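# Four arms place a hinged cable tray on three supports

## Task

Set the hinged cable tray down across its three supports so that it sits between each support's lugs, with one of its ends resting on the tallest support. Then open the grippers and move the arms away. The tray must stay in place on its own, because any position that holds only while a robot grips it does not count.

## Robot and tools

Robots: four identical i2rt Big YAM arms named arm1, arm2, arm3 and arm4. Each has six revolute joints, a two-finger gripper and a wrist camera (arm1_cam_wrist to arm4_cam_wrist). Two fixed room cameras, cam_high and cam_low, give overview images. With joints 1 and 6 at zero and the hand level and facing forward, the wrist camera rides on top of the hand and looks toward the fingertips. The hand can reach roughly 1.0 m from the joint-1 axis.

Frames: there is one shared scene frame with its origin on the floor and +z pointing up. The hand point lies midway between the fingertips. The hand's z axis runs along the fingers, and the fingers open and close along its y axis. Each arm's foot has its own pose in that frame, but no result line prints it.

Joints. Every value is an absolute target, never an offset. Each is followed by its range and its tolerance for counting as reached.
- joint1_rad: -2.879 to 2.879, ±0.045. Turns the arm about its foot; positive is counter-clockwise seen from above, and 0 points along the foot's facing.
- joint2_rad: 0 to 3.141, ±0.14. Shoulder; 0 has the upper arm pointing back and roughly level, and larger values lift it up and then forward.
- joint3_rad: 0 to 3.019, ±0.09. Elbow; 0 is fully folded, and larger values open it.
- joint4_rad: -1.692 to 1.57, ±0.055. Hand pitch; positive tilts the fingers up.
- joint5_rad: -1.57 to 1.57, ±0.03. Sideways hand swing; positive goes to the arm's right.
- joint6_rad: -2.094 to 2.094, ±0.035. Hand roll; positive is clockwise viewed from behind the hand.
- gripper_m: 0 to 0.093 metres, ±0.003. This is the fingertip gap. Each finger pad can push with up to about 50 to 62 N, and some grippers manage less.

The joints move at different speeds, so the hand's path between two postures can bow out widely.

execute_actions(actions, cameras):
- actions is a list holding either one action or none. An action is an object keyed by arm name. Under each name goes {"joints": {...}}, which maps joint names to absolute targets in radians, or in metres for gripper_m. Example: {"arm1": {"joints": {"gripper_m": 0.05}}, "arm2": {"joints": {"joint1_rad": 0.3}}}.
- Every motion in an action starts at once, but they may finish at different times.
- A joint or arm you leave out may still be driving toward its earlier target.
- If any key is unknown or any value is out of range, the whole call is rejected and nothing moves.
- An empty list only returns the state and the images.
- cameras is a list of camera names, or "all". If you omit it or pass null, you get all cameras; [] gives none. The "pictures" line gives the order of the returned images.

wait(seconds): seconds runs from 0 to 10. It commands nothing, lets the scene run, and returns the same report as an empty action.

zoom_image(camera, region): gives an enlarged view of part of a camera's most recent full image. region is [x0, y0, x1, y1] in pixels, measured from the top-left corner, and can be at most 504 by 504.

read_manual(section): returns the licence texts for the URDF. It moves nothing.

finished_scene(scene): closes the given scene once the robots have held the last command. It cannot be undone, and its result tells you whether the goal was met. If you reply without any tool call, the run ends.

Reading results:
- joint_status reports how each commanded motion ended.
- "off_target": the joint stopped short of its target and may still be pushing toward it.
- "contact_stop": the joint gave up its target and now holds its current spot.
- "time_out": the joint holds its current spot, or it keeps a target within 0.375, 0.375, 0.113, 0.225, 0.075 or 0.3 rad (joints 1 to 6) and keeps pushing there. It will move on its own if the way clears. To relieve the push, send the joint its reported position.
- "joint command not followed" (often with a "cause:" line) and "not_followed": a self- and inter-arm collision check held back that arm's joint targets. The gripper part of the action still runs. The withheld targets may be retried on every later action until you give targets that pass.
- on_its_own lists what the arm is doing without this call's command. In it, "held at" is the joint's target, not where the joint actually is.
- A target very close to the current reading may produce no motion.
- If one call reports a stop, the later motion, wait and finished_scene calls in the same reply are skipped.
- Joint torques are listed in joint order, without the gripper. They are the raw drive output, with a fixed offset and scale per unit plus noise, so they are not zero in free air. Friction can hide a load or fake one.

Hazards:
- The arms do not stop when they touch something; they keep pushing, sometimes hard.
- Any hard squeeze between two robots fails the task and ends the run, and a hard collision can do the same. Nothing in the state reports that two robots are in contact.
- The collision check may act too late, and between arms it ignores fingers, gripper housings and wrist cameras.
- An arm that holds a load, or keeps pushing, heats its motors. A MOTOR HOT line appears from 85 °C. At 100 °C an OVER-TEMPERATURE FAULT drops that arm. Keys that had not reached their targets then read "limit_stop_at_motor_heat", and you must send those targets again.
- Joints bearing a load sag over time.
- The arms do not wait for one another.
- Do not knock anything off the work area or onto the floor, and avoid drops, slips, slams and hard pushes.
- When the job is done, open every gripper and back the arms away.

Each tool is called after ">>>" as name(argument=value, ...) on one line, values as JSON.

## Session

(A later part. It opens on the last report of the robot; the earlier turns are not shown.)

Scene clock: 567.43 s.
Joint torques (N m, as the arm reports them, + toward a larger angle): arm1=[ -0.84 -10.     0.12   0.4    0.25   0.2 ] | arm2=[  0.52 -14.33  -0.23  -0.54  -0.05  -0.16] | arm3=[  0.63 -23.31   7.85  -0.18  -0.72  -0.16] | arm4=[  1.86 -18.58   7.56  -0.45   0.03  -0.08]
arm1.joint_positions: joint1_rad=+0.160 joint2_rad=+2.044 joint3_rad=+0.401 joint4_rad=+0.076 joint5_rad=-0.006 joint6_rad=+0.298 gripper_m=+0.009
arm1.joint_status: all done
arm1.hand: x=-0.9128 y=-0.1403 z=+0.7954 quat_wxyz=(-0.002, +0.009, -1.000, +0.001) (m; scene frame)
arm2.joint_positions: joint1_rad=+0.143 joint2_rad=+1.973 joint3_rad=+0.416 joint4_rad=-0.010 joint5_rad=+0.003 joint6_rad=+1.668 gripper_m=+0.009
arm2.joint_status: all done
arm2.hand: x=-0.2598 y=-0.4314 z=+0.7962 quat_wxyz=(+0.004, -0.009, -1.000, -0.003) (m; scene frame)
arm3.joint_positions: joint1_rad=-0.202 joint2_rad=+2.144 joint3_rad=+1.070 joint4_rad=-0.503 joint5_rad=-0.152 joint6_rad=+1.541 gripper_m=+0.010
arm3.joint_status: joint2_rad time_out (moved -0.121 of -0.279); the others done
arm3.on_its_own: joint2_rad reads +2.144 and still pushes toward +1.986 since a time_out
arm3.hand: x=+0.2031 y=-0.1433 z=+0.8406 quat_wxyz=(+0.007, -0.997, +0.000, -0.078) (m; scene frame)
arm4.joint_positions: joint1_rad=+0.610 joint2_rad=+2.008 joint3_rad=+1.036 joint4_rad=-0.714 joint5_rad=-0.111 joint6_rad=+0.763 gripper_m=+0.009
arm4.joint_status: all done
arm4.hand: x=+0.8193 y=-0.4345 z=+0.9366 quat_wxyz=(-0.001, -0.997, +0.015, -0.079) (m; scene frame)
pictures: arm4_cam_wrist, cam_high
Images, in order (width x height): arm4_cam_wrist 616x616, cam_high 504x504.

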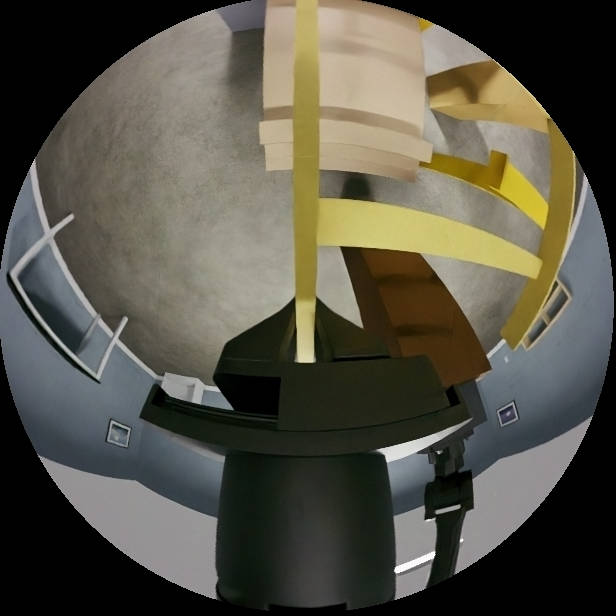

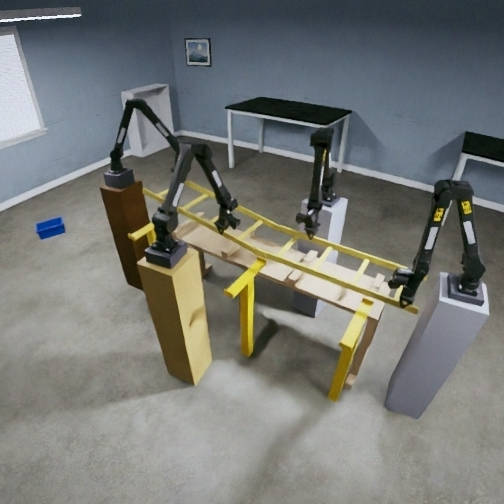

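>>> execute_actions(actions=[{"arm1": {"joints": {"joint1_rad": 0.392, "joint2_rad": 1.997, "joint3_rad": 0.463, "joint4_rad": 0.005, "joint6_rad": 0.552}}, "arm2": {"joints": {"joint1_rad": 0.141, "joint2_rad": 1.885, "joint3_rad": 0.58, "joint4_rad": -0.172, "joint6_rad": 1.648}}, "arm3": {"joints": {"joint1_rad": -0.2146, "joint2_rad": 1.932, "joint3_rad": 0.920, "joint4_rad": -0.383, "joint5_rad": -0.165, "joint6_rad": 1.534}}, "arm4": {"joints": {"joint1_rad": 0.507, "joint2_rad": 1.894, "joint3_rad": 0.949, "joint4_rad": -0.667, "joint5_rad": -0.095, "joint6_rad": 0.635}}}], cameras=[])

>>> execute_actions(actions=[{"arm1": {"joints": {"joint1_rad": 0.582, "joint2_rad": 1.996, "joint3_rad": 0.555, "joint4_rad": -0.08, "joint6_rad": 0.742}}, "arm2": {"joints": {"joint1_rad": 0.1375, "joint2_rad": 1.913, "joint3_rad": 0.76, "joint4_rad": -0.294, "joint6_rad": 1.6445}}, "arm3": {"joints": {"joint1_rad": -0.2306, "joint2_rad": 1.889, "joint3_rad": 0.734, "joint4_rad": -0.27, "joint5_rad": -0.165, "joint6_rad": 1.518}}, "arm4": {"joints": {"joint1_rad": 0.377, "joint2_rad": 1.8555, "joint3_rad": 0.858, "joint4_rad": -0.633, "joint5_rad": -0.078, "joint6_rad": 0.505}}}], cameras=[])

>>> execute_actions(actions=[{"arm1": {"joints": {"joint1_rad": 0.727, "joint2_rad": 2.009, "joint3_rad": 0.674, "joint4_rad": -0.175, "joint6_rad": 0.887}}, "arm2": {"joints": {"joint1_rad": 0.135, "joint2_rad": 1.955, "joint3_rad": 0.947, "joint4_rad": -0.409, "joint6_rad": 1.642}}, "arm3": {"joints": {"joint1_rad": -0.253, "joint2_rad": 1.863, "joint3_rad": 0.556, "joint4_rad": -0.15, "joint5_rad": -0.165, "joint6_rad": 1.4956}}, "arm4": {"joints": {"joint1_rad": 0.228, "joint2_rad": 1.8275, "joint3_rad": 0.792, "joint4_rad": -0.61, "joint5_rad": -0.056, "joint6_rad": 0.356}}}], cameras=["cam_high"])

Scene clock: 578.20 s.
Joint torques (N m, as the arm reports them, + toward a larger angle): arm1=[ -0.51 -10.89   0.79   0.43  -0.11   0.18] | arm2=[  0.19 -15.11   1.94  -0.3   -0.09  -0.24] | arm3=[ -0.62 -19.93   6.7   -0.19  -0.88  -0.18] | arm4=[  1.62 -17.33   6.9   -0.45   0.08  -0.17]
arm1.joint_positions: joint1_rad=+0.394 joint2_rad=+2.038 joint3_rad=+0.459 joint4_rad=+0.009 joint5_rad=+0.002 joint6_rad=+0.535 gripper_m=+0.009
arm1.joint_status: all done
arm1.hand: x=-0.9156 y=-0.0817 z=+0.7951 quat_wxyz=(-0.002, +0.007, -1.000, +0.005) (m; scene frame)
arm2.joint_positions: joint1_rad=+0.141 joint2_rad=+1.964 joint3_rad=+0.567 joint4_rad=-0.157 joint5_rad=+0.004 joint6_rad=+1.668 gripper_m=+0.009
arm2.joint_status: all done
arm2.hand: x=-0.2637 y=-0.3706 z=+0.8040 quat_wxyz=(+0.004, -0.010, -1.000, -0.009) (m; scene frame)
arm3.joint_positions: joint1_rad=-0.211 joint2_rad=+2.067 joint3_rad=+0.884 joint4_rad=-0.391 joint5_rad=-0.147 joint6_rad=+1.534 gripper_m=+0.010
arm3.joint_status: all done
arm3.hand: x=+0.2003 y=-0.0837 z=+0.8425 quat_wxyz=(+0.005, -0.997, +0.001, -0.075) (m; scene frame)
arm4.joint_positions: joint1_rad=+0.505 joint2_rad=+1.957 joint3_rad=+0.928 joint4_rad=-0.663 joint5_rad=-0.098 joint6_rad=+0.658 gripper_m=+0.009
arm4.joint_status: all done
arm4.hand: x=+0.8168 y=-0.3773 z=+0.9359 quat_wxyz=(-0.003, -0.997, +0.015, -0.077) (m; scene frame)
pictures: none
No camera images: the call's "cameras" was empty. Leave "cameras" out to get every camera's image.

Scene clock: 579.17 s.
Joint torques (N m, as the arm reports them, + toward a larger angle): arm1=[ -0.5  -11.66   1.63   0.54  -0.29   0.17] | arm2=[  0.03 -17.8    3.88  -0.26  -0.15  -0.27] | arm3=[  0.56 -15.97   5.45  -0.39  -1.06  -0.25] | arm4=[  1.51 -16.09   6.34  -0.45   0.07  -0.22]
arm1.joint_positions: joint1_rad=+0.584 joint2_rad=+2.038 joint3_rad=+0.548 joint4_rad=-0.078 joint5_rad=+0.006 joint6_rad=+0.726 gripper_m=+0.009
arm1.joint_status: all done
arm1.hand: x=-0.9180 y=-0.0212 z=+0.7958 quat_wxyz=(-0.005, +0.006, -1.000, +0.006) (m; scene frame)
arm2.joint_positions: joint1_rad=+0.140 joint2_rad=+1.997 joint3_rad=+0.733 joint4_rad=-0.281 joint5_rad=+0.006 joint6_rad=+1.668 gripper_m=+0.009
arm2.joint_status: all done
arm2.hand: x=-0.2676 y=-0.3087 z=+0.8091 quat_wxyz=(+0.003, -0.011, -1.000, -0.014) (m; scene frame)
arm3.joint_positions: joint1_rad=-0.227 joint2_rad=+2.001 joint3_rad=+0.704 joint4_rad=-0.278 joint5_rad=-0.144 joint6_rad=+1.524 gripper_m=+0.010
arm3.joint_status: all done
arm3.hand: x=+0.1968 y=-0.0226 z=+0.8444 quat_wxyz=(+0.005, -0.997, +0.003, -0.074) (m; scene frame)
arm4.joint_positions: joint1_rad=+0.376 joint2_rad=+1.911 joint3_rad=+0.840 joint4_rad=-0.629 joint5_rad=-0.081 joint6_rad=+0.534 gripper_m=+0.009
arm4.joint_status: all done
arm4.hand: x=+0.8137 y=-0.3182 z=+0.9367 quat_wxyz=(-0.003, -0.997, +0.017, -0.076) (m; scene frame)
pictures: none
No camera images: the call's "cameras" was empty. Leave "cameras" out to get every camera's image.

Scene clock: 580.13 s.
Joint torques (N m, as the arm reports them, + toward a larger angle): arm1=[ -0.4  -11.97   3.14   0.96  -0.25   0.16] | arm2=[ -0.03 -19.89   5.59  -0.36  -0.17  -0.29] | arm3=[  0.54 -13.6    3.44   0.09  -1.19  -0.22] | arm4=[  1.56 -15.36   5.79  -0.49   0.06  -0.24]
arm1.joint_positions: joint1_rad=+0.728 joint2_rad=+2.038 joint3_rad=+0.656 joint4_rad=-0.182 joint5_rad=+0.005 joint6_rad=+0.873 gripper_m=+0.009
arm1.joint_status: all done
arm1.hand: x=-0.9211 y=+0.0396 z=+0.8008 quat_wxyz=(-0.006, +0.005, -1.000, +0.003) (m; scene frame)
arm2.joint_positions: joint1_rad=+0.139 joint2_rad=+2.053 joint3_rad=+0.909 joint4_rad=-0.393 joint5_rad=+0.007 joint6_rad=+1.668 gripper_m=+0.009
arm2.joint_status: all done
arm2.hand: x=-0.2720 y=-0.2468 z=+0.8129 quat_wxyz=(+0.003, -0.011, -1.000, -0.018) (m; scene frame)
arm3.joint_positions: joint1_rad=-0.251 joint2_rad=+1.956 joint3_rad=+0.535 joint4_rad=-0.158 joint5_rad=-0.141 joint6_rad=+1.502 gripper_m=+0.010
arm3.joint_status: all done
arm3.hand: x=+0.1927 y=+0.0389 z=+0.8448 quat_wxyz=(+0.005, -0.997, +0.004, -0.072) (m; scene frame)
arm4.joint_positions: joint1_rad=+0.227 joint2_rad=+1.882 joint3_rad=+0.777 joint4_rad=-0.606 joint5_rad=-0.059 joint6_rad=+0.388 gripper_m=+0.009
arm4.joint_status: all done
arm4.hand: x=+0.8100 y=-0.2578 z=+0.9363 quat_wxyz=(-0.002, -0.997, +0.017, -0.075) (m; scene frame)
pictures: cam_high
Images, in order (width x height): cam_high 504x504.

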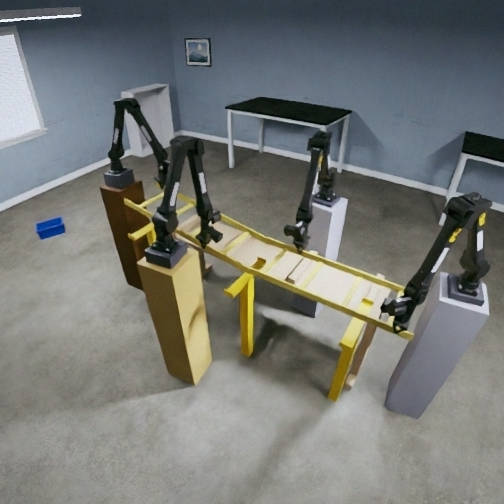

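>>> execute_actions(actions=[{"arm1":{"joints":{"joint1_rad":0.838,"joint2_rad":2.04,"joint3_rad":0.810,"joint4_rad":-0.273,"joint6_rad":0.998}},"arm2":{"joints":{"joint1_rad":0.133,"joint2_rad":2.045,"joint3_rad":1.145,"joint4_rad":-0.519,"joint6_rad":1.640}},"arm3":{"joints":{"joint1_rad":-0.2875,"joint2_rad":1.8585,"joint3_rad":0.385,"joint4_rad":-0.015,"joint5_rad":-0.165,"joint6_rad":1.461}},"arm4":{"joints":{"joint1_rad":0.063,"joint2_rad":1.813,"joint3_rad":0.754,"joint4_rad":-0.60,"joint5_rad":-0.031,"joint6_rad":0.192}}}], cameras=["cam_high"])

Scene clock: 603.10 s.
Joint torques (N m, as the arm reports them, + toward a larger angle): arm1=[ -0.21 -13.3    4.16   0.8   -0.14   0.16] | arm2=[  0.21 -21.6    6.28  -0.51  -0.15  -0.28] | arm3=[  1.15 -11.36   0.67   0.2   -1.19  -0.27] | arm4=[  1.73 -14.73   5.63  -0.57  -0.07  -0.24]
arm1.joint_positions: joint1_rad=+0.837 joint2_rad=+2.070 joint3_rad=+0.790 joint4_rad=-0.276 joint5_rad=+0.003 joint6_rad=+0.984 gripper_m=+0.009
arm1.joint_status: all done
arm1.hand: x=-0.9230 y=+0.1022 z=+0.8019 quat_wxyz=(-0.007, +0.004, -1.000, -0.001) (m; scene frame)
arm2.joint_positions: joint1_rad=+0.133 joint2_rad=+2.141 joint3_rad=+1.104 joint4_rad=-0.497 joint5_rad=+0.006 joint6_rad=+1.665 gripper_m=+0.009
arm2.joint_status: all done
arm2.hand: x=-0.2740 y=-0.1840 z=+0.8103 quat_wxyz=(+0.003, -0.012, -1.000, -0.019) (m; scene frame)
arm3.joint_positions: joint1_rad=-0.285 joint2_rad=+1.940 joint3_rad=+0.376 joint4_rad=-0.032 joint5_rad=-0.141 joint6_rad=+1.469 gripper_m=+0.010
arm3.joint_status: all done
arm3.hand: x=+0.1901 y=+0.1025 z=+0.8444 quat_wxyz=(+0.011, -0.997, +0.005, -0.073) (m; scene frame)
arm4.joint_positions: joint1_rad=+0.061 joint2_rad=+1.865 joint3_rad=+0.738 joint4_rad=-0.593 joint5_rad=-0.030 joint6_rad=+0.224 gripper_m=+0.009
arm4.joint_status: all done
arm4.hand: x=+0.8074 y=-0.1961 z=+0.9358 quat_wxyz=(+0.000, -0.997, +0.018, -0.076) (m; scene frame)
pictures: cam_high
Images, in order (width x height): cam_high 504x504.

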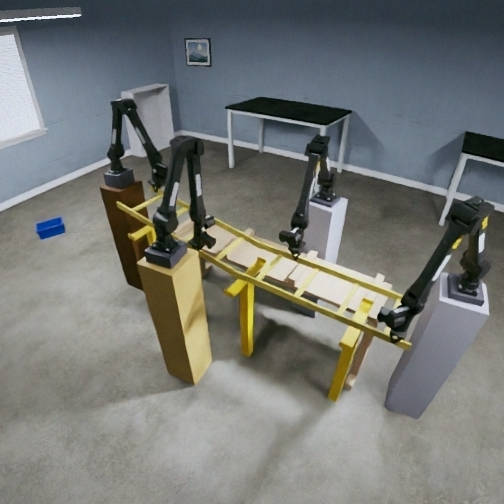

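>>> execute_actions(actions=[{"arm1":{"joints":{"joint1_rad":0.920,"joint2_rad":2.075,"joint3_rad":0.956,"joint4_rad":-0.37,"joint6_rad":1.08}},"arm2":{"joints":{"joint1_rad":0.1314,"joint2_rad":2.10,"joint3_rad":1.345,"joint4_rad":-0.631,"joint6_rad":1.638}},"arm3":{"joints":{"joint1_rad":-0.3428,"joint2_rad":1.91,"joint3_rad":0.22,"joint4_rad":0.13,"joint5_rad":-0.165,"joint6_rad":1.406}},"arm4":{"joints":{"joint1_rad":-0.104,"joint2_rad":1.81,"joint3_rad":0.745,"joint4_rad":-0.60,"joint5_rad":-0.005,"joint6_rad":0.025}}}], cameras=["all"])

Scene clock: 609.23 s.
Joint torques (N m, as the arm reports them, + toward a larger angle): arm1=[  0.14 -14.96   5.72   1.01  -0.39   0.22] | arm2=[  0.31 -23.78   8.84  -0.75  -0.07  -0.28] | arm3=[-0.67 -9.56 -3.67 -0.19 -1.35 -0.24] | arm4=[  1.11 -14.49   5.58  -0.57   0.13  -0.29]
arm1.joint_positions: joint1_rad=+0.913 joint2_rad=+2.111 joint3_rad=+0.922 joint4_rad=-0.378 joint5_rad=+0.009 joint6_rad=+1.060 gripper_m=+0.009
arm1.joint_status: all done
arm1.hand: x=-0.9265 y=+0.1537 z=+0.8030 quat_wxyz=(-0.006, +0.004, -1.000, +0.005) (m; scene frame)
arm2.joint_positions: joint1_rad=+0.132 joint2_rad=+2.205 joint3_rad=+1.278 joint4_rad=-0.605 joint5_rad=+0.004 joint6_rad=+1.663 gripper_m=+0.009
arm2.joint_status: all done
arm2.hand: x=-0.2771 y=-0.1312 z=+0.8163 quat_wxyz=(+0.005, -0.012, -1.000, -0.020) (m; scene frame)
arm3.joint_positions: joint1_rad=-0.338 joint2_rad=+1.969 joint3_rad=+0.244 joint4_rad=+0.120 joint5_rad=-0.138 joint6_rad=+1.408 gripper_m=+0.010
arm3.joint_status: all done
arm3.hand: x=+0.1868 y=+0.1566 z=+0.8438 quat_wxyz=(+0.012, -0.997, +0.002, -0.072) (m; scene frame)
arm4.joint_positions: joint1_rad=-0.100 joint2_rad=+1.861 joint3_rad=+0.730 joint4_rad=-0.594 joint5_rad=-0.010 joint6_rad=+0.063 gripper_m=+0.009
arm4.joint_status: joint6_rad time_out (moved -0.162 of -0.199); the others done
arm4.on_its_own: joint6_rad reads +0.063 and still pushes toward +0.025 since a time_out
arm4.hand: x=+0.8051 y=-0.1408 z=+0.9359 quat_wxyz=(-0.001, -0.997, +0.017, -0.077) (m; scene frame)
pictures: arm1_cam_wrist, arm2_cam_wrist, arm3_cam_wrist, arm4_cam_wrist, cam_high, cam_low
Images, in order (width x height): arm1_cam_wrist 616x616, arm2_cam_wrist 616x616, arm3_cam_wrist 616x616, arm4_cam_wrist 616x616, cam_high 504x504, cam_low 504x504.

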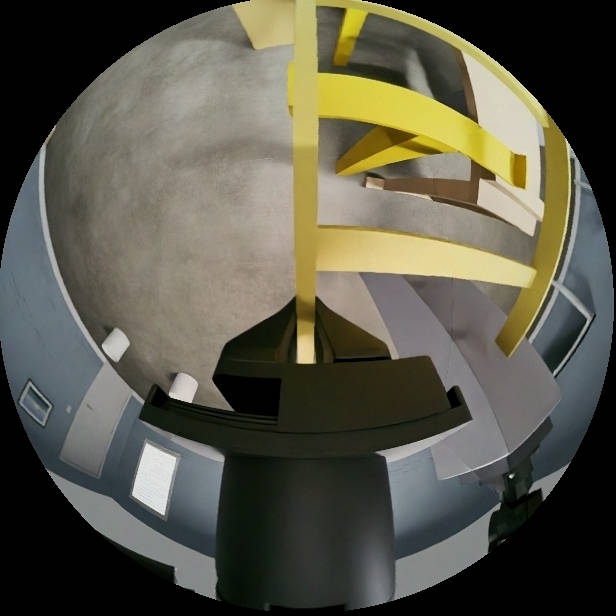

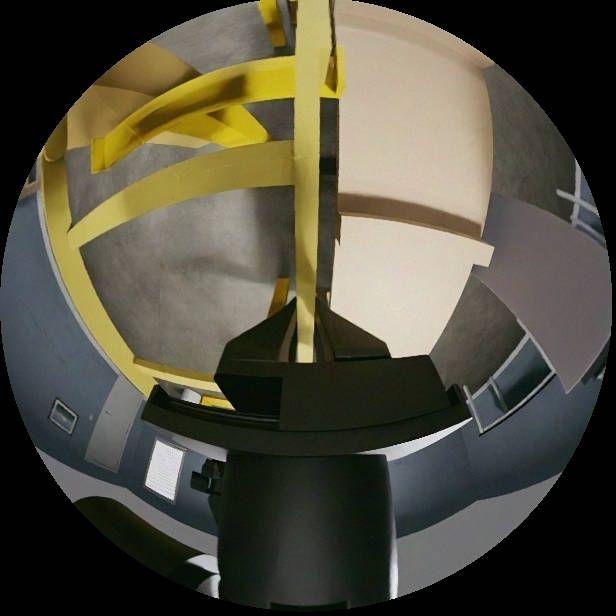

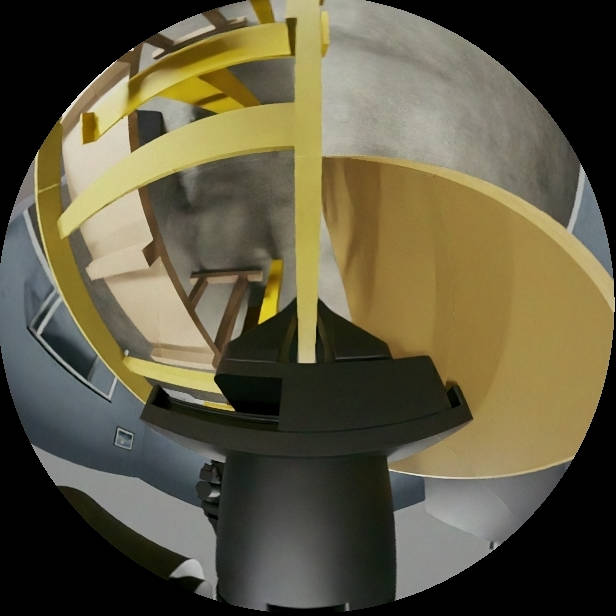

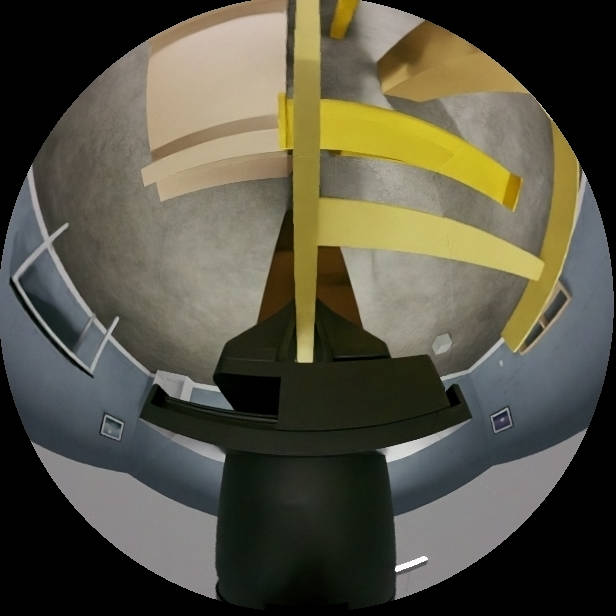

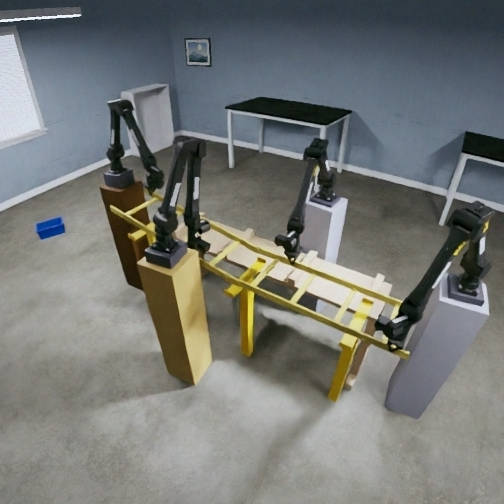

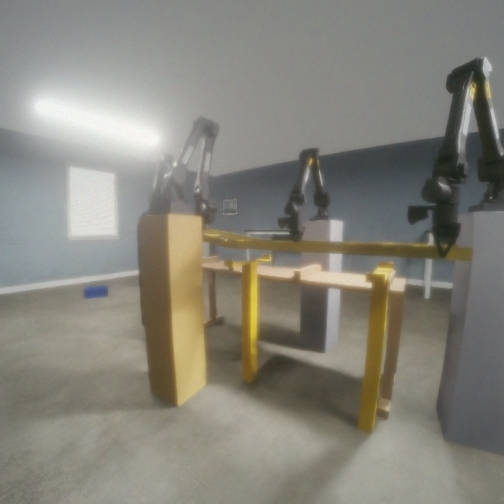

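>>> execute_actions(actions=[{"arm1":{"joints":{"joint1_rad":0.908,"joint2_rad":2.13,"joint3_rad":0.942,"joint4_rad":-0.298,"joint6_rad":1.06}},"arm2":{"joints":{"joint1_rad":0.1327,"joint2_rad":2.158,"joint3_rad":1.321,"joint4_rad":-0.549,"joint6_rad":1.65}},"arm3":{"joints":{"joint1_rad":-0.331,"joint2_rad":2.10,"joint3_rad":0.283,"joint4_rad":0.257,"joint5_rad":-0.165,"joint6_rad":1.418}},"arm4":{"joints":{"joint1_rad":-0.073,"joint2_rad":1.93,"joint3_rad":0.746,"joint4_rad":-0.481,"joint5_rad":-0.01,"joint6_rad":0.09}}}], cameras=["arm1_cam_wrist","arm2_cam_wrist","arm3_cam_wrist","arm4_cam_wrist"])

Scene clock: 656.70 s.
Joint torques (N m, as the arm reports them, + toward a larger angle): arm1=[ -0.18 -15.54   4.33   1.55  -0.18   0.1 ] | arm2=[  0.41 -24.02   7.02   0.47   0.04  -0.18] | arm3=[  1.83 -10.26  -4.24   0.07  -1.19  -0.19] | arm4=[  1.77 -13.96   4.93  -0.61   0.01   0.01]
arm1.joint_positions: joint1_rad=+0.907 joint2_rad=+2.173 joint3_rad=+0.921 joint4_rad=-0.318 joint5_rad=+0.004 joint6_rad=+1.053 gripper_m=+0.009
arm1.joint_status: all done
arm1.hand: x=-0.9273 y=+0.1477 z=+0.7787 quat_wxyz=(-0.004, +0.004, -1.000, +0.005) (m; scene frame)
arm2.joint_positions: joint1_rad=+0.133 joint2_rad=+2.264 joint3_rad=+1.278 joint4_rad=-0.555 joint5_rad=+0.000 joint6_rad=+1.666 gripper_m=+0.009
arm2.joint_status: all done
arm2.hand: x=-0.2782 y=-0.1369 z=+0.7861 quat_wxyz=(+0.006, -0.013, -1.000, -0.015) (m; scene frame)
arm3.joint_positions: joint1_rad=-0.338 joint2_rad=+2.151 joint3_rad=+0.299 joint4_rad=+0.245 joint5_rad=-0.141 joint6_rad=+1.414 gripper_m=+0.010
arm3.joint_status: all done
arm3.hand: x=+0.1863 y=+0.1497 z=+0.8109 quat_wxyz=(+0.013, -0.997, +0.005, -0.074) (m; scene frame)
arm4.joint_positions: joint1_rad=-0.076 joint2_rad=+1.968 joint3_rad=+0.728 joint4_rad=-0.473 joint5_rad=-0.011 joint6_rad=+0.093 gripper_m=+0.009
arm4.joint_status: all done
arm4.hand: x=+0.8052 y=-0.1488 z=+0.8994 quat_wxyz=(+0.000, -0.997, +0.020, -0.071) (m; scene frame)
pictures: arm1_cam_wrist, arm2_cam_wrist, arm3_cam_wrist, arm4_cam_wrist
Images, in order (width x height): arm1_cam_wrist 616x616, arm2_cam_wrist 616x616, arm3_cam_wrist 616x616, arm4_cam_wrist 616x616.

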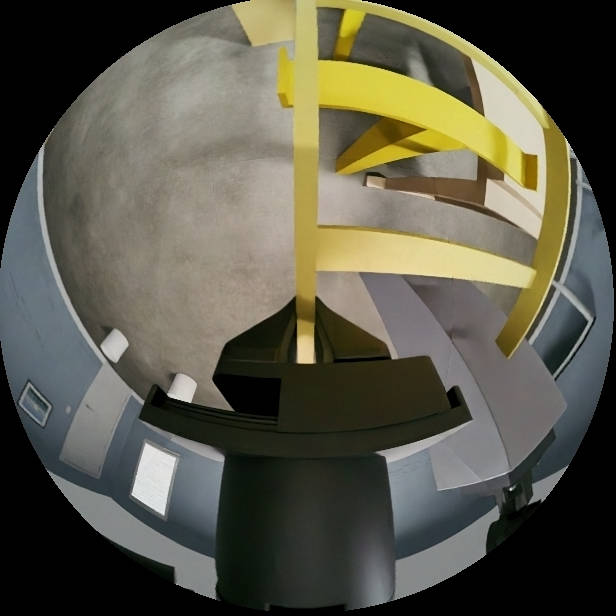

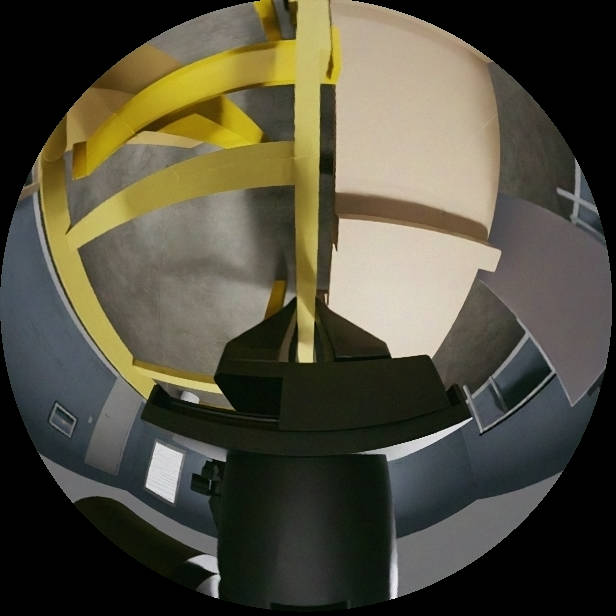

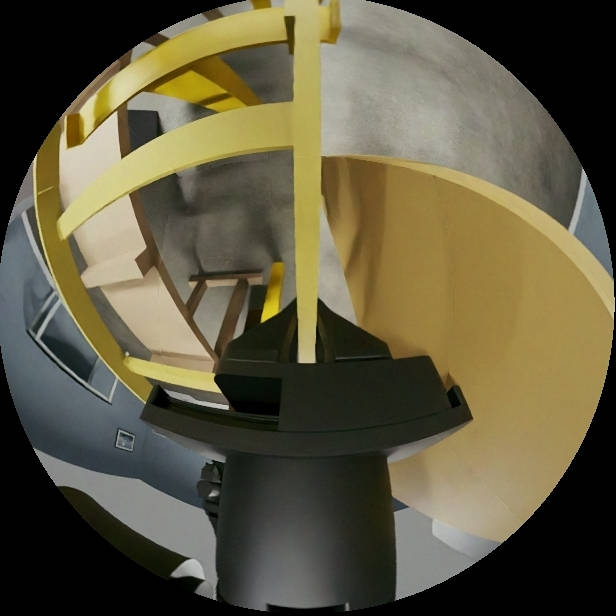

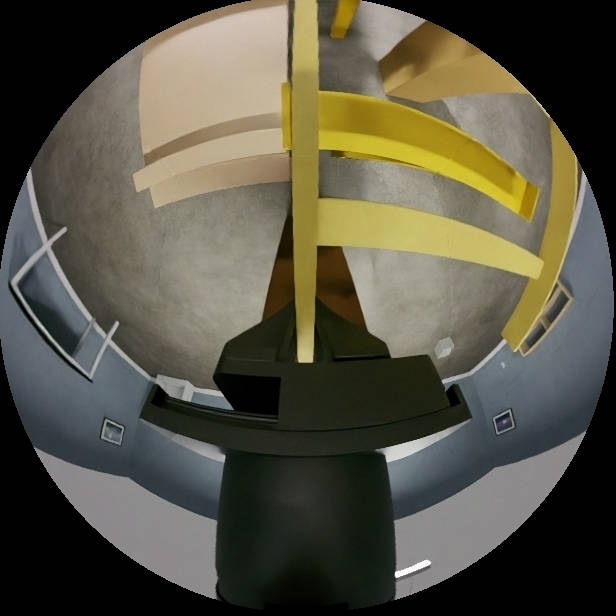

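>>> execute_actions(actions=[{"arm1":{"joints":{"joint2_rad":2.185,"joint3_rad":0.956,"joint4_rad":-0.256}},"arm2":{"joints":{"joint2_rad":2.213,"joint3_rad":1.355,"joint4_rad":-0.507}},"arm3":{"joints":{"joint2_rad":2.215,"joint3_rad":0.314,"joint4_rad":0.341}},"arm4":{"joints":{"joint1_rad":-0.088,"joint2_rad":2.008,"joint3_rad":0.76,"joint4_rad":-0.411,"joint6_rad":0.08}}}], cameras=["arm1_cam_wrist","arm2_cam_wrist","arm3_cam_wrist","arm4_cam_wrist"])

Scene clock: 671.63 s.
Joint torques (N m, as the arm reports them, + toward a larger angle): arm1=[  0.14 -15.44   4.94   1.22  -0.13   0.17] | arm2=[  0.07 -23.36   8.72   0.45   0.08  -0.17] | arm3=[  0.29 -10.65  -5.46   0.08  -1.29  -0.17] | arm4=[  0.54 -13.98   4.81  -0.54   0.03  -0.05]
arm1.joint_positions: joint1_rad=+0.901 joint2_rad=+2.226 joint3_rad=+0.921 joint4_rad=-0.269 joint5_rad=+0.003 joint6_rad=+1.045 gripper_m=+0.009
arm1.joint_status: all done
arm1.hand: x=-0.9286 y=+0.1409 z=+0.7579 quat_wxyz=(-0.002, +0.005, -1.000, +0.007) (m; scene frame)
arm2.joint_positions: joint1_rad=+0.133 joint2_rad=+2.310 joint3_rad=+1.279 joint4_rad=-0.512 joint5_rad=+0.000 joint6_rad=+1.664 gripper_m=+0.009
arm2.joint_status: all done
arm2.hand: x=-0.2783 y=-0.1407 z=+0.7631 quat_wxyz=(+0.006, -0.012, -1.000, -0.014) (m; scene frame)
arm3.joint_positions: joint1_rad=-0.338 joint2_rad=+2.267 joint3_rad=+0.337 joint4_rad=+0.326 joint5_rad=-0.137 joint6_rad=+1.412 gripper_m=+0.010
arm3.joint_status: all done
arm3.hand: x=+0.1852 y=+0.1470 z=+0.7877 quat_wxyz=(+0.012, -0.997, +0.004, -0.072) (m; scene frame)
arm4.joint_positions: joint1_rad=-0.076 joint2_rad=+2.044 joint3_rad=+0.737 joint4_rad=-0.405 joint5_rad=-0.011 joint6_rad=+0.090 gripper_m=+0.009
arm4.joint_status: all done
arm4.hand: x=+0.8053 y=-0.1489 z=+0.8750 quat_wxyz=(-0.001, -0.997, +0.018, -0.070) (m; scene frame)
pictures: arm1_cam_wrist, arm2_cam_wrist, arm3_cam_wrist, arm4_cam_wrist
Images, in order (width x height): arm1_cam_wrist 616x616, arm2_cam_wrist 616x616, arm3_cam_wrist 616x616, arm4_cam_wrist 616x616.

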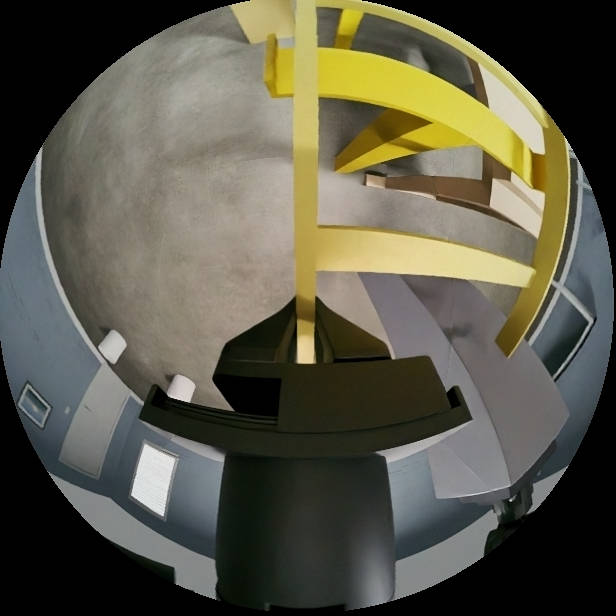

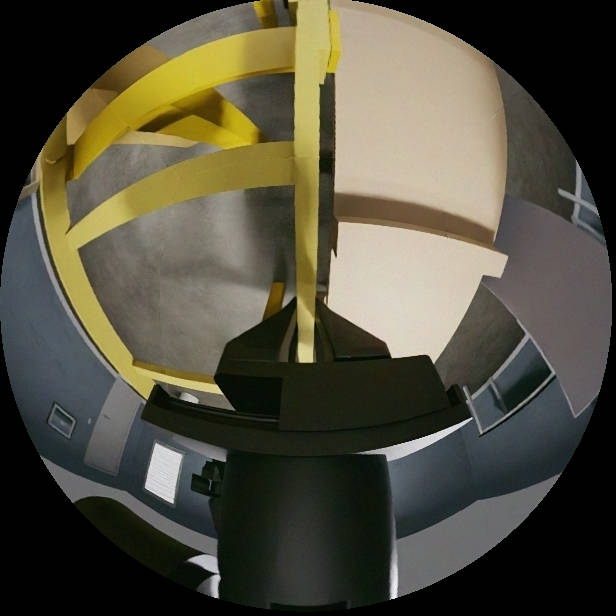

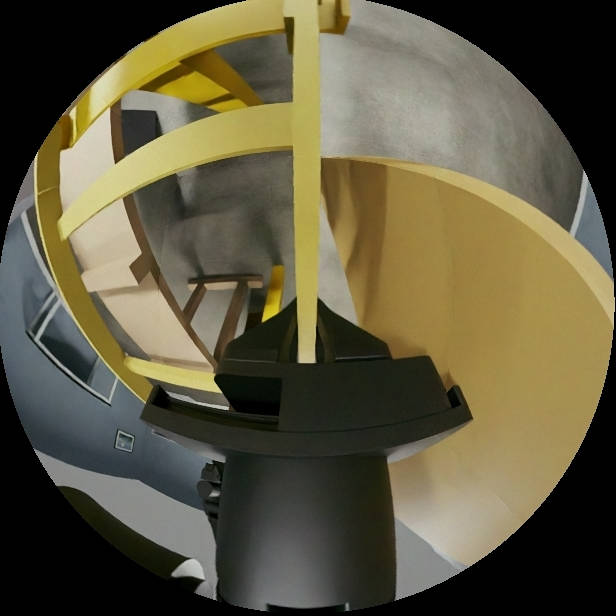

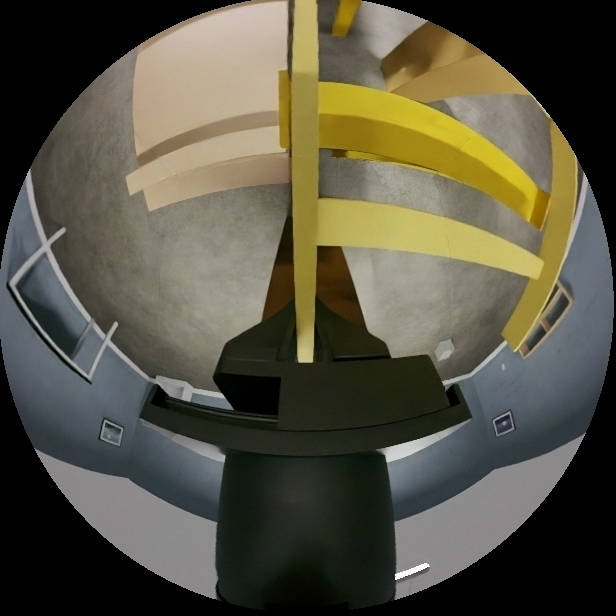

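>>> execute_actions(actions=[{"arm1":{"joints":{"joint1_rad":0.925,"joint2_rad":2.213,"joint3_rad":0.986,"joint4_rad":-0.256,"joint6_rad":1.07}},"arm2":{"joints":{"joint2_rad":2.247,"joint3_rad":1.385,"joint4_rad":-0.498}},"arm3":{"joints":{"joint2_rad":2.272,"joint3_rad":0.314,"joint4_rad":0.391}},"arm4":{"joints":{"joint1_rad":-0.115,"joint2_rad":2.045,"joint3_rad":0.765,"joint4_rad":-0.378,"joint6_rad":0.065}}}], cameras=["arm1_cam_wrist","arm2_cam_wrist","arm3_cam_wrist","arm4_cam_wrist"])

Scene clock: 688.90 s.
Joint torques (N m, as the arm reports them, + toward a larger angle): arm1=[  1.06 -15.16   5.22   1.18   0.07   0.22] | arm2=[  0.53 -23.18   8.89   0.53   0.02  -0.14] | arm3=[ 0.31 -9.9  -5.78  0.4  -1.45 -0.16] | arm4=[ -0.18 -13.58   4.73  -0.4   -0.08  -0.04]
arm1.joint_positions: joint1_rad=+0.907 joint2_rad=+2.248 joint3_rad=+0.946 joint4_rad=-0.269 joint5_rad=-0.001 joint6_rad=+1.050 gripper_m=+0.009
arm1.joint_status: all done
arm1.hand: x=-0.9276 y=+0.1489 z=+0.7519 quat_wxyz=(-0.001, +0.006, -1.000, +0.004) (m; scene frame)
arm2.joint_positions: joint1_rad=+0.131 joint2_rad=+2.339 joint3_rad=+1.307 joint4_rad=-0.505 joint5_rad=+0.001 joint6_rad=+1.662 gripper_m=+0.009
arm2.joint_status: all done
arm2.hand: x=-0.2777 y=-0.1328 z=+0.7540 quat_wxyz=(+0.006, -0.012, -1.000, -0.018) (m; scene frame)
arm3.joint_positions: joint1_rad=-0.338 joint2_rad=+2.318 joint3_rad=+0.337 joint4_rad=+0.372 joint5_rad=-0.137 joint6_rad=+1.412 gripper_m=+0.010
arm3.joint_status: all done
arm3.hand: x=+0.1863 y=+0.1543 z=+0.7797 quat_wxyz=(+0.014, -0.997, +0.004, -0.072) (m; scene frame)
arm4.joint_positions: joint1_rad=-0.094 joint2_rad=+2.075 joint3_rad=+0.740 joint4_rad=-0.375 joint5_rad=-0.009 joint6_rad=+0.074 gripper_m=+0.009
arm4.joint_status: all done
arm4.hand: x=+0.8061 y=-0.1426 z=+0.8648 quat_wxyz=(-0.001, -0.997, +0.019, -0.070) (m; scene frame)
pictures: arm1_cam_wrist, arm2_cam_wrist, arm3_cam_wrist, arm4_cam_wrist
Images, in order (width x height): arm1_cam_wrist 616x616, arm2_cam_wrist 616x616, arm3_cam_wrist 616x616, arm4_cam_wrist 616x616.

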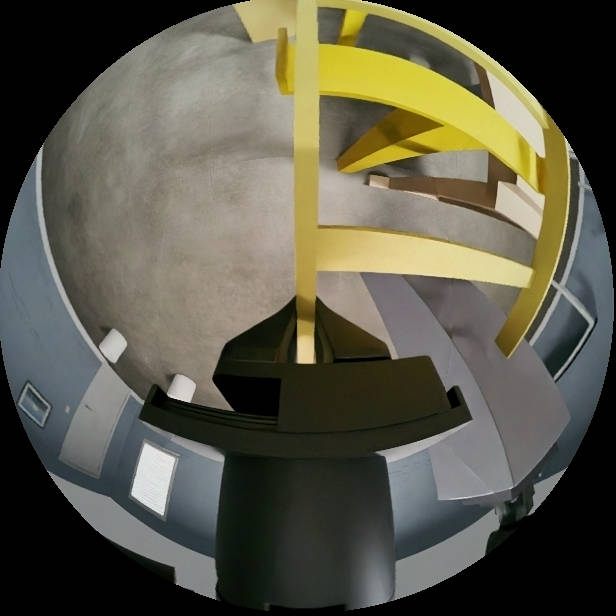

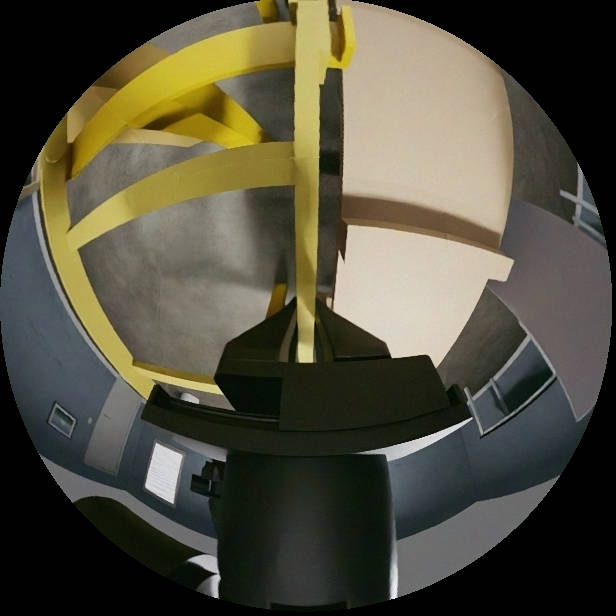

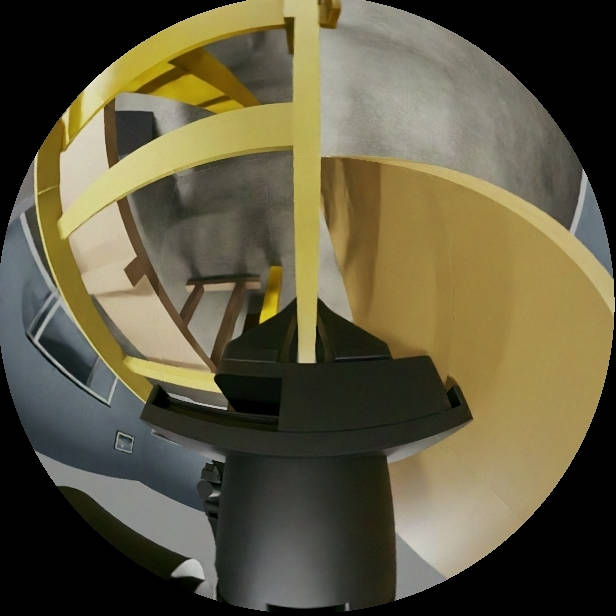

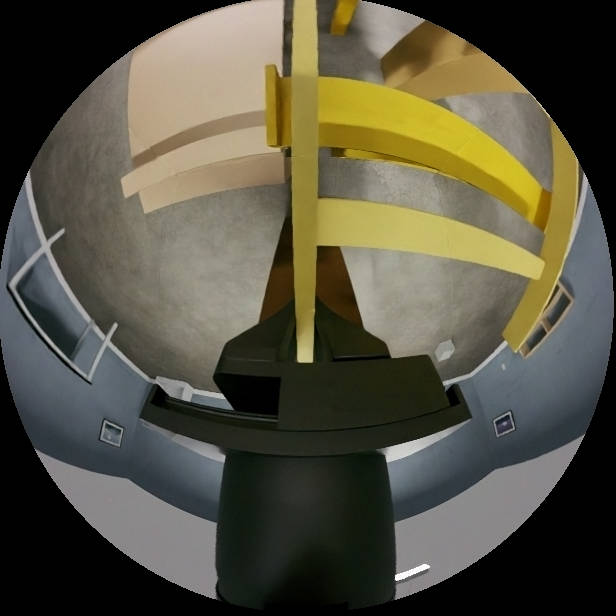

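>>> execute_actions(actions=[{"arm1":{"joints":{"joint2_rad":2.248,"joint4_rad":-0.226}},"arm2":{"joints":{"joint2_rad":2.275,"joint4_rad":-0.473}},"arm3":{"joints":{"joint2_rad":2.314,"joint3_rad":0.345,"joint4_rad":0.409}},"arm4":{"joints":{"joint2_rad":2.082,"joint3_rad":0.77,"joint4_rad":-0.345}}}], cameras=["cam_low"])

Scene clock: 695.77 s.
Joint torques (N m, as the arm reports them, + toward a larger angle): arm1=[  0.98 -15.47   4.79   1.09  -0.17   0.22] | arm2=[  0.46 -22.81   8.46   0.63   0.06  -0.13] | arm3=[ 0.94 -9.73 -5.78  0.39 -1.45 -0.11] | arm4=[ -0.17 -13.78   4.22  -0.33  -0.01  -0.02]
arm1.joint_positions: joint1_rad=+0.907 joint2_rad=+2.285 joint3_rad=+0.950 joint4_rad=-0.237 joint5_rad=+0.004 joint6_rad=+1.050 gripper_m=+0.009
arm1.joint_status: all done
arm1.hand: x=-0.9286 y=+0.1455 z=+0.7380 quat_wxyz=(-0.003, +0.006, -1.000, +0.006) (m; scene frame)
arm2.joint_positions: joint1_rad=+0.131 joint2_rad=+2.367 joint3_rad=+1.310 joint4_rad=-0.481 joint5_rad=+0.000 joint6_rad=+1.661 gripper_m=+0.009
arm2.joint_status: all done
arm2.hand: x=-0.2778 y=-0.1349 z=+0.7406 quat_wxyz=(+0.006, -0.012, -1.000, -0.017) (m; scene frame)
arm3.joint_positions: joint1_rad=-0.338 joint2_rad=+2.368 joint3_rad=+0.365 joint4_rad=+0.388 joint5_rad=-0.133 joint6_rad=+1.410 gripper_m=+0.010
arm3.joint_status: all done
arm3.hand: x=+0.1854 y=+0.1523 z=+0.7675 quat_wxyz=(+0.017, -0.997, +0.003, -0.071) (m; scene frame)
arm4.joint_positions: joint1_rad=-0.094 joint2_rad=+2.113 joint3_rad=+0.748 joint4_rad=-0.345 joint5_rad=-0.011 joint6_rad=+0.073 gripper_m=+0.009
arm4.joint_status: all done
arm4.hand: x=+0.8058 y=-0.1430 z=+0.8529 quat_wxyz=(-0.002, -0.997, +0.019, -0.069) (m; scene frame)
pictures: cam_low
Images, in order (width x height): cam_low 504x504.

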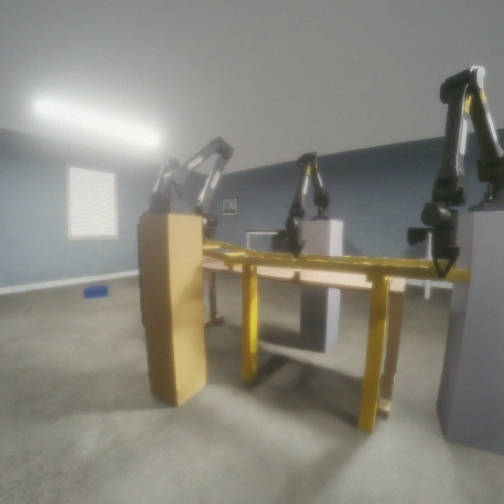

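>>> execute_actions(actions=[{"arm1":{"joints":{"joint2_rad":2.28,"joint3_rad":0.996,"joint4_rad":-0.20}},"arm2":{"joints":{"joint2_rad":2.30,"joint4_rad":-0.45}},"arm3":{"joints":{"joint2_rad":2.356,"joint3_rad":0.375,"joint4_rad":0.427}},"arm4":{"joints":{"joint2_rad":2.117,"joint3_rad":0.778,"joint4_rad":-0.315}}}], cameras=["cam_low"])

Scene clock: 698.90 s.
Joint torques (N m, as the arm reports them, + toward a larger angle): arm1=[  1.02 -15.53   4.53   1.37  -0.05   0.22] | arm2=[  0.42 -21.99   8.41   1.08   0.07  -0.14] | arm3=[  0.53 -10.23  -4.55   0.34  -1.4   -0.13] | arm4=[ -0.17 -14.1    4.22  -0.44   0.    -0.03]
arm1.joint_positions: joint1_rad=+0.907 joint2_rad=+2.315 joint3_rad=+0.962 joint4_rad=-0.216 joint5_rad=+0.001 joint6_rad=+1.050 gripper_m=+0.009
arm1.joint_status: all done
arm1.hand: x=-0.9284 y=+0.1466 z=+0.7273 quat_wxyz=(-0.003, +0.006, -1.000, +0.004) (m; scene frame)
arm2.joint_positions: joint1_rad=+0.131 joint2_rad=+2.375 joint3_rad=+1.311 joint4_rad=-0.472 joint5_rad=+0.000 joint6_rad=+1.661 gripper_m=+0.009
arm2.joint_status: all done
arm2.hand: x=-0.2779 y=-0.1348 z=+0.7370 quat_wxyz=(+0.006, -0.012, -1.000, -0.018) (m; scene frame)
arm3.joint_positions: joint1_rad=-0.338 joint2_rad=+2.400 joint3_rad=+0.379 joint4_rad=+0.404 joint5_rad=-0.136 joint6_rad=+1.410 gripper_m=+0.010
arm3.joint_status: all done
arm3.hand: x=+0.1857 y=+0.1521 z=+0.7602 quat_wxyz=(+0.018, -0.997, +0.003, -0.072) (m; scene frame)
arm4.joint_positions: joint1_rad=-0.094 joint2_rad=+2.149 joint3_rad=+0.753 joint4_rad=-0.311 joint5_rad=-0.011 joint6_rad=+0.073 gripper_m=+0.009
arm4.joint_status: all done
arm4.hand: x=+0.8065 y=-0.1430 z=+0.8412 quat_wxyz=(-0.002, -0.997, +0.018, -0.068) (m; scene frame)
pictures: cam_low
Images, in order (width x height): cam_low 504x504.

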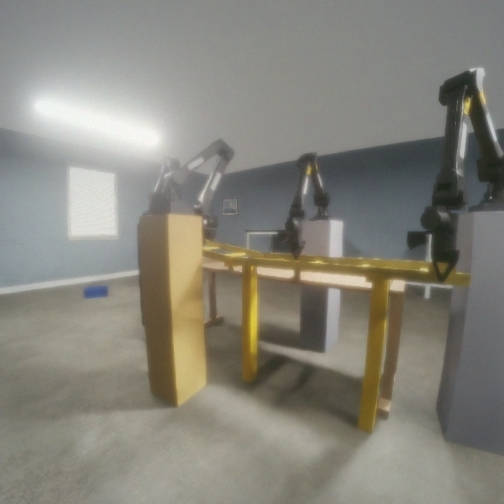

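>>> execute_actions(actions=[{"arm1":{"joints":{"joint2_rad":2.31,"joint3_rad":1.006,"joint4_rad":-0.18}},"arm2":{"joints":{"joint2_rad":2.33,"joint4_rad":-0.46}},"arm3":{"joints":{"joint2_rad":2.385,"joint3_rad":0.385,"joint4_rad":0.435}},"arm4":{"joints":{"joint2_rad":2.15,"joint3_rad":0.785,"joint4_rad":-0.285}}}], cameras=["cam_low"])

Scene clock: 703.80 s.
Joint torques (N m, as the arm reports them, + toward a larger angle): arm1=[  0.7  -14.72   4.59   1.72  -0.21   0.2 ] | arm2=[  0.46 -20.22   8.23   0.72   0.07  -0.13] | arm3=[ 0.76 -8.37 -4.16  0.28 -1.34 -0.22] | arm4=[ -0.17 -12.4    4.67   0.17   0.07  -0.03]
arm1.joint_positions: joint1_rad=+0.910 joint2_rad=+2.334 joint3_rad=+0.970 joint4_rad=-0.204 joint5_rad=+0.004 joint6_rad=+1.052 gripper_m=+0.009
arm1.joint_status: all done
arm1.hand: x=-0.9285 y=+0.1472 z=+0.7205 quat_wxyz=(-0.004, +0.007, -1.000, +0.004) (m; scene frame)
arm2.joint_positions: joint1_rad=+0.131 joint2_rad=+2.379 joint3_rad=+1.314 joint4_rad=-0.472 joint5_rad=+0.000 joint6_rad=+1.661 gripper_m=+0.009
arm2.joint_status: all done
arm2.hand: x=-0.2779 y=-0.1350 z=+0.7352 quat_wxyz=(+0.006, -0.012, -1.000, -0.018) (m; scene frame)
arm3.joint_positions: joint1_rad=-0.338 joint2_rad=+2.416 joint3_rad=+0.386 joint4_rad=+0.416 joint5_rad=-0.138 joint6_rad=+1.410 gripper_m=+0.010
arm3.joint_status: all done
arm3.hand: x=+0.1861 y=+0.1517 z=+0.7565 quat_wxyz=(+0.017, -0.997, +0.003, -0.073) (m; scene frame)
arm4.joint_positions: joint1_rad=-0.095 joint2_rad=+2.161 joint3_rad=+0.753 joint4_rad=-0.298 joint5_rad=-0.013 joint6_rad=+0.072 gripper_m=+0.009
arm4.joint_status: all done
arm4.hand: x=+0.8071 y=-0.1431 z=+0.8373 quat_wxyz=(-0.003, -0.998, +0.019, -0.067) (m; scene frame)
pictures: cam_low
Images, in order (width x height): cam_low 504x504.

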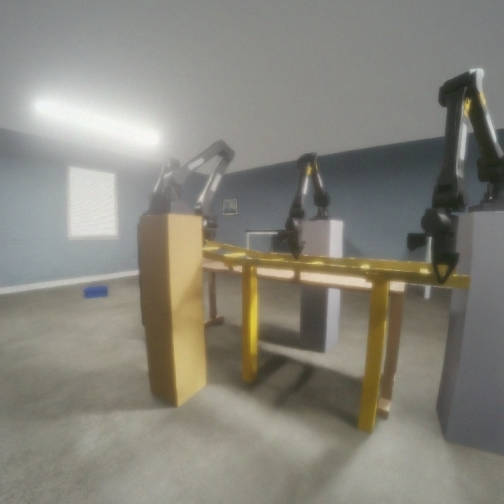

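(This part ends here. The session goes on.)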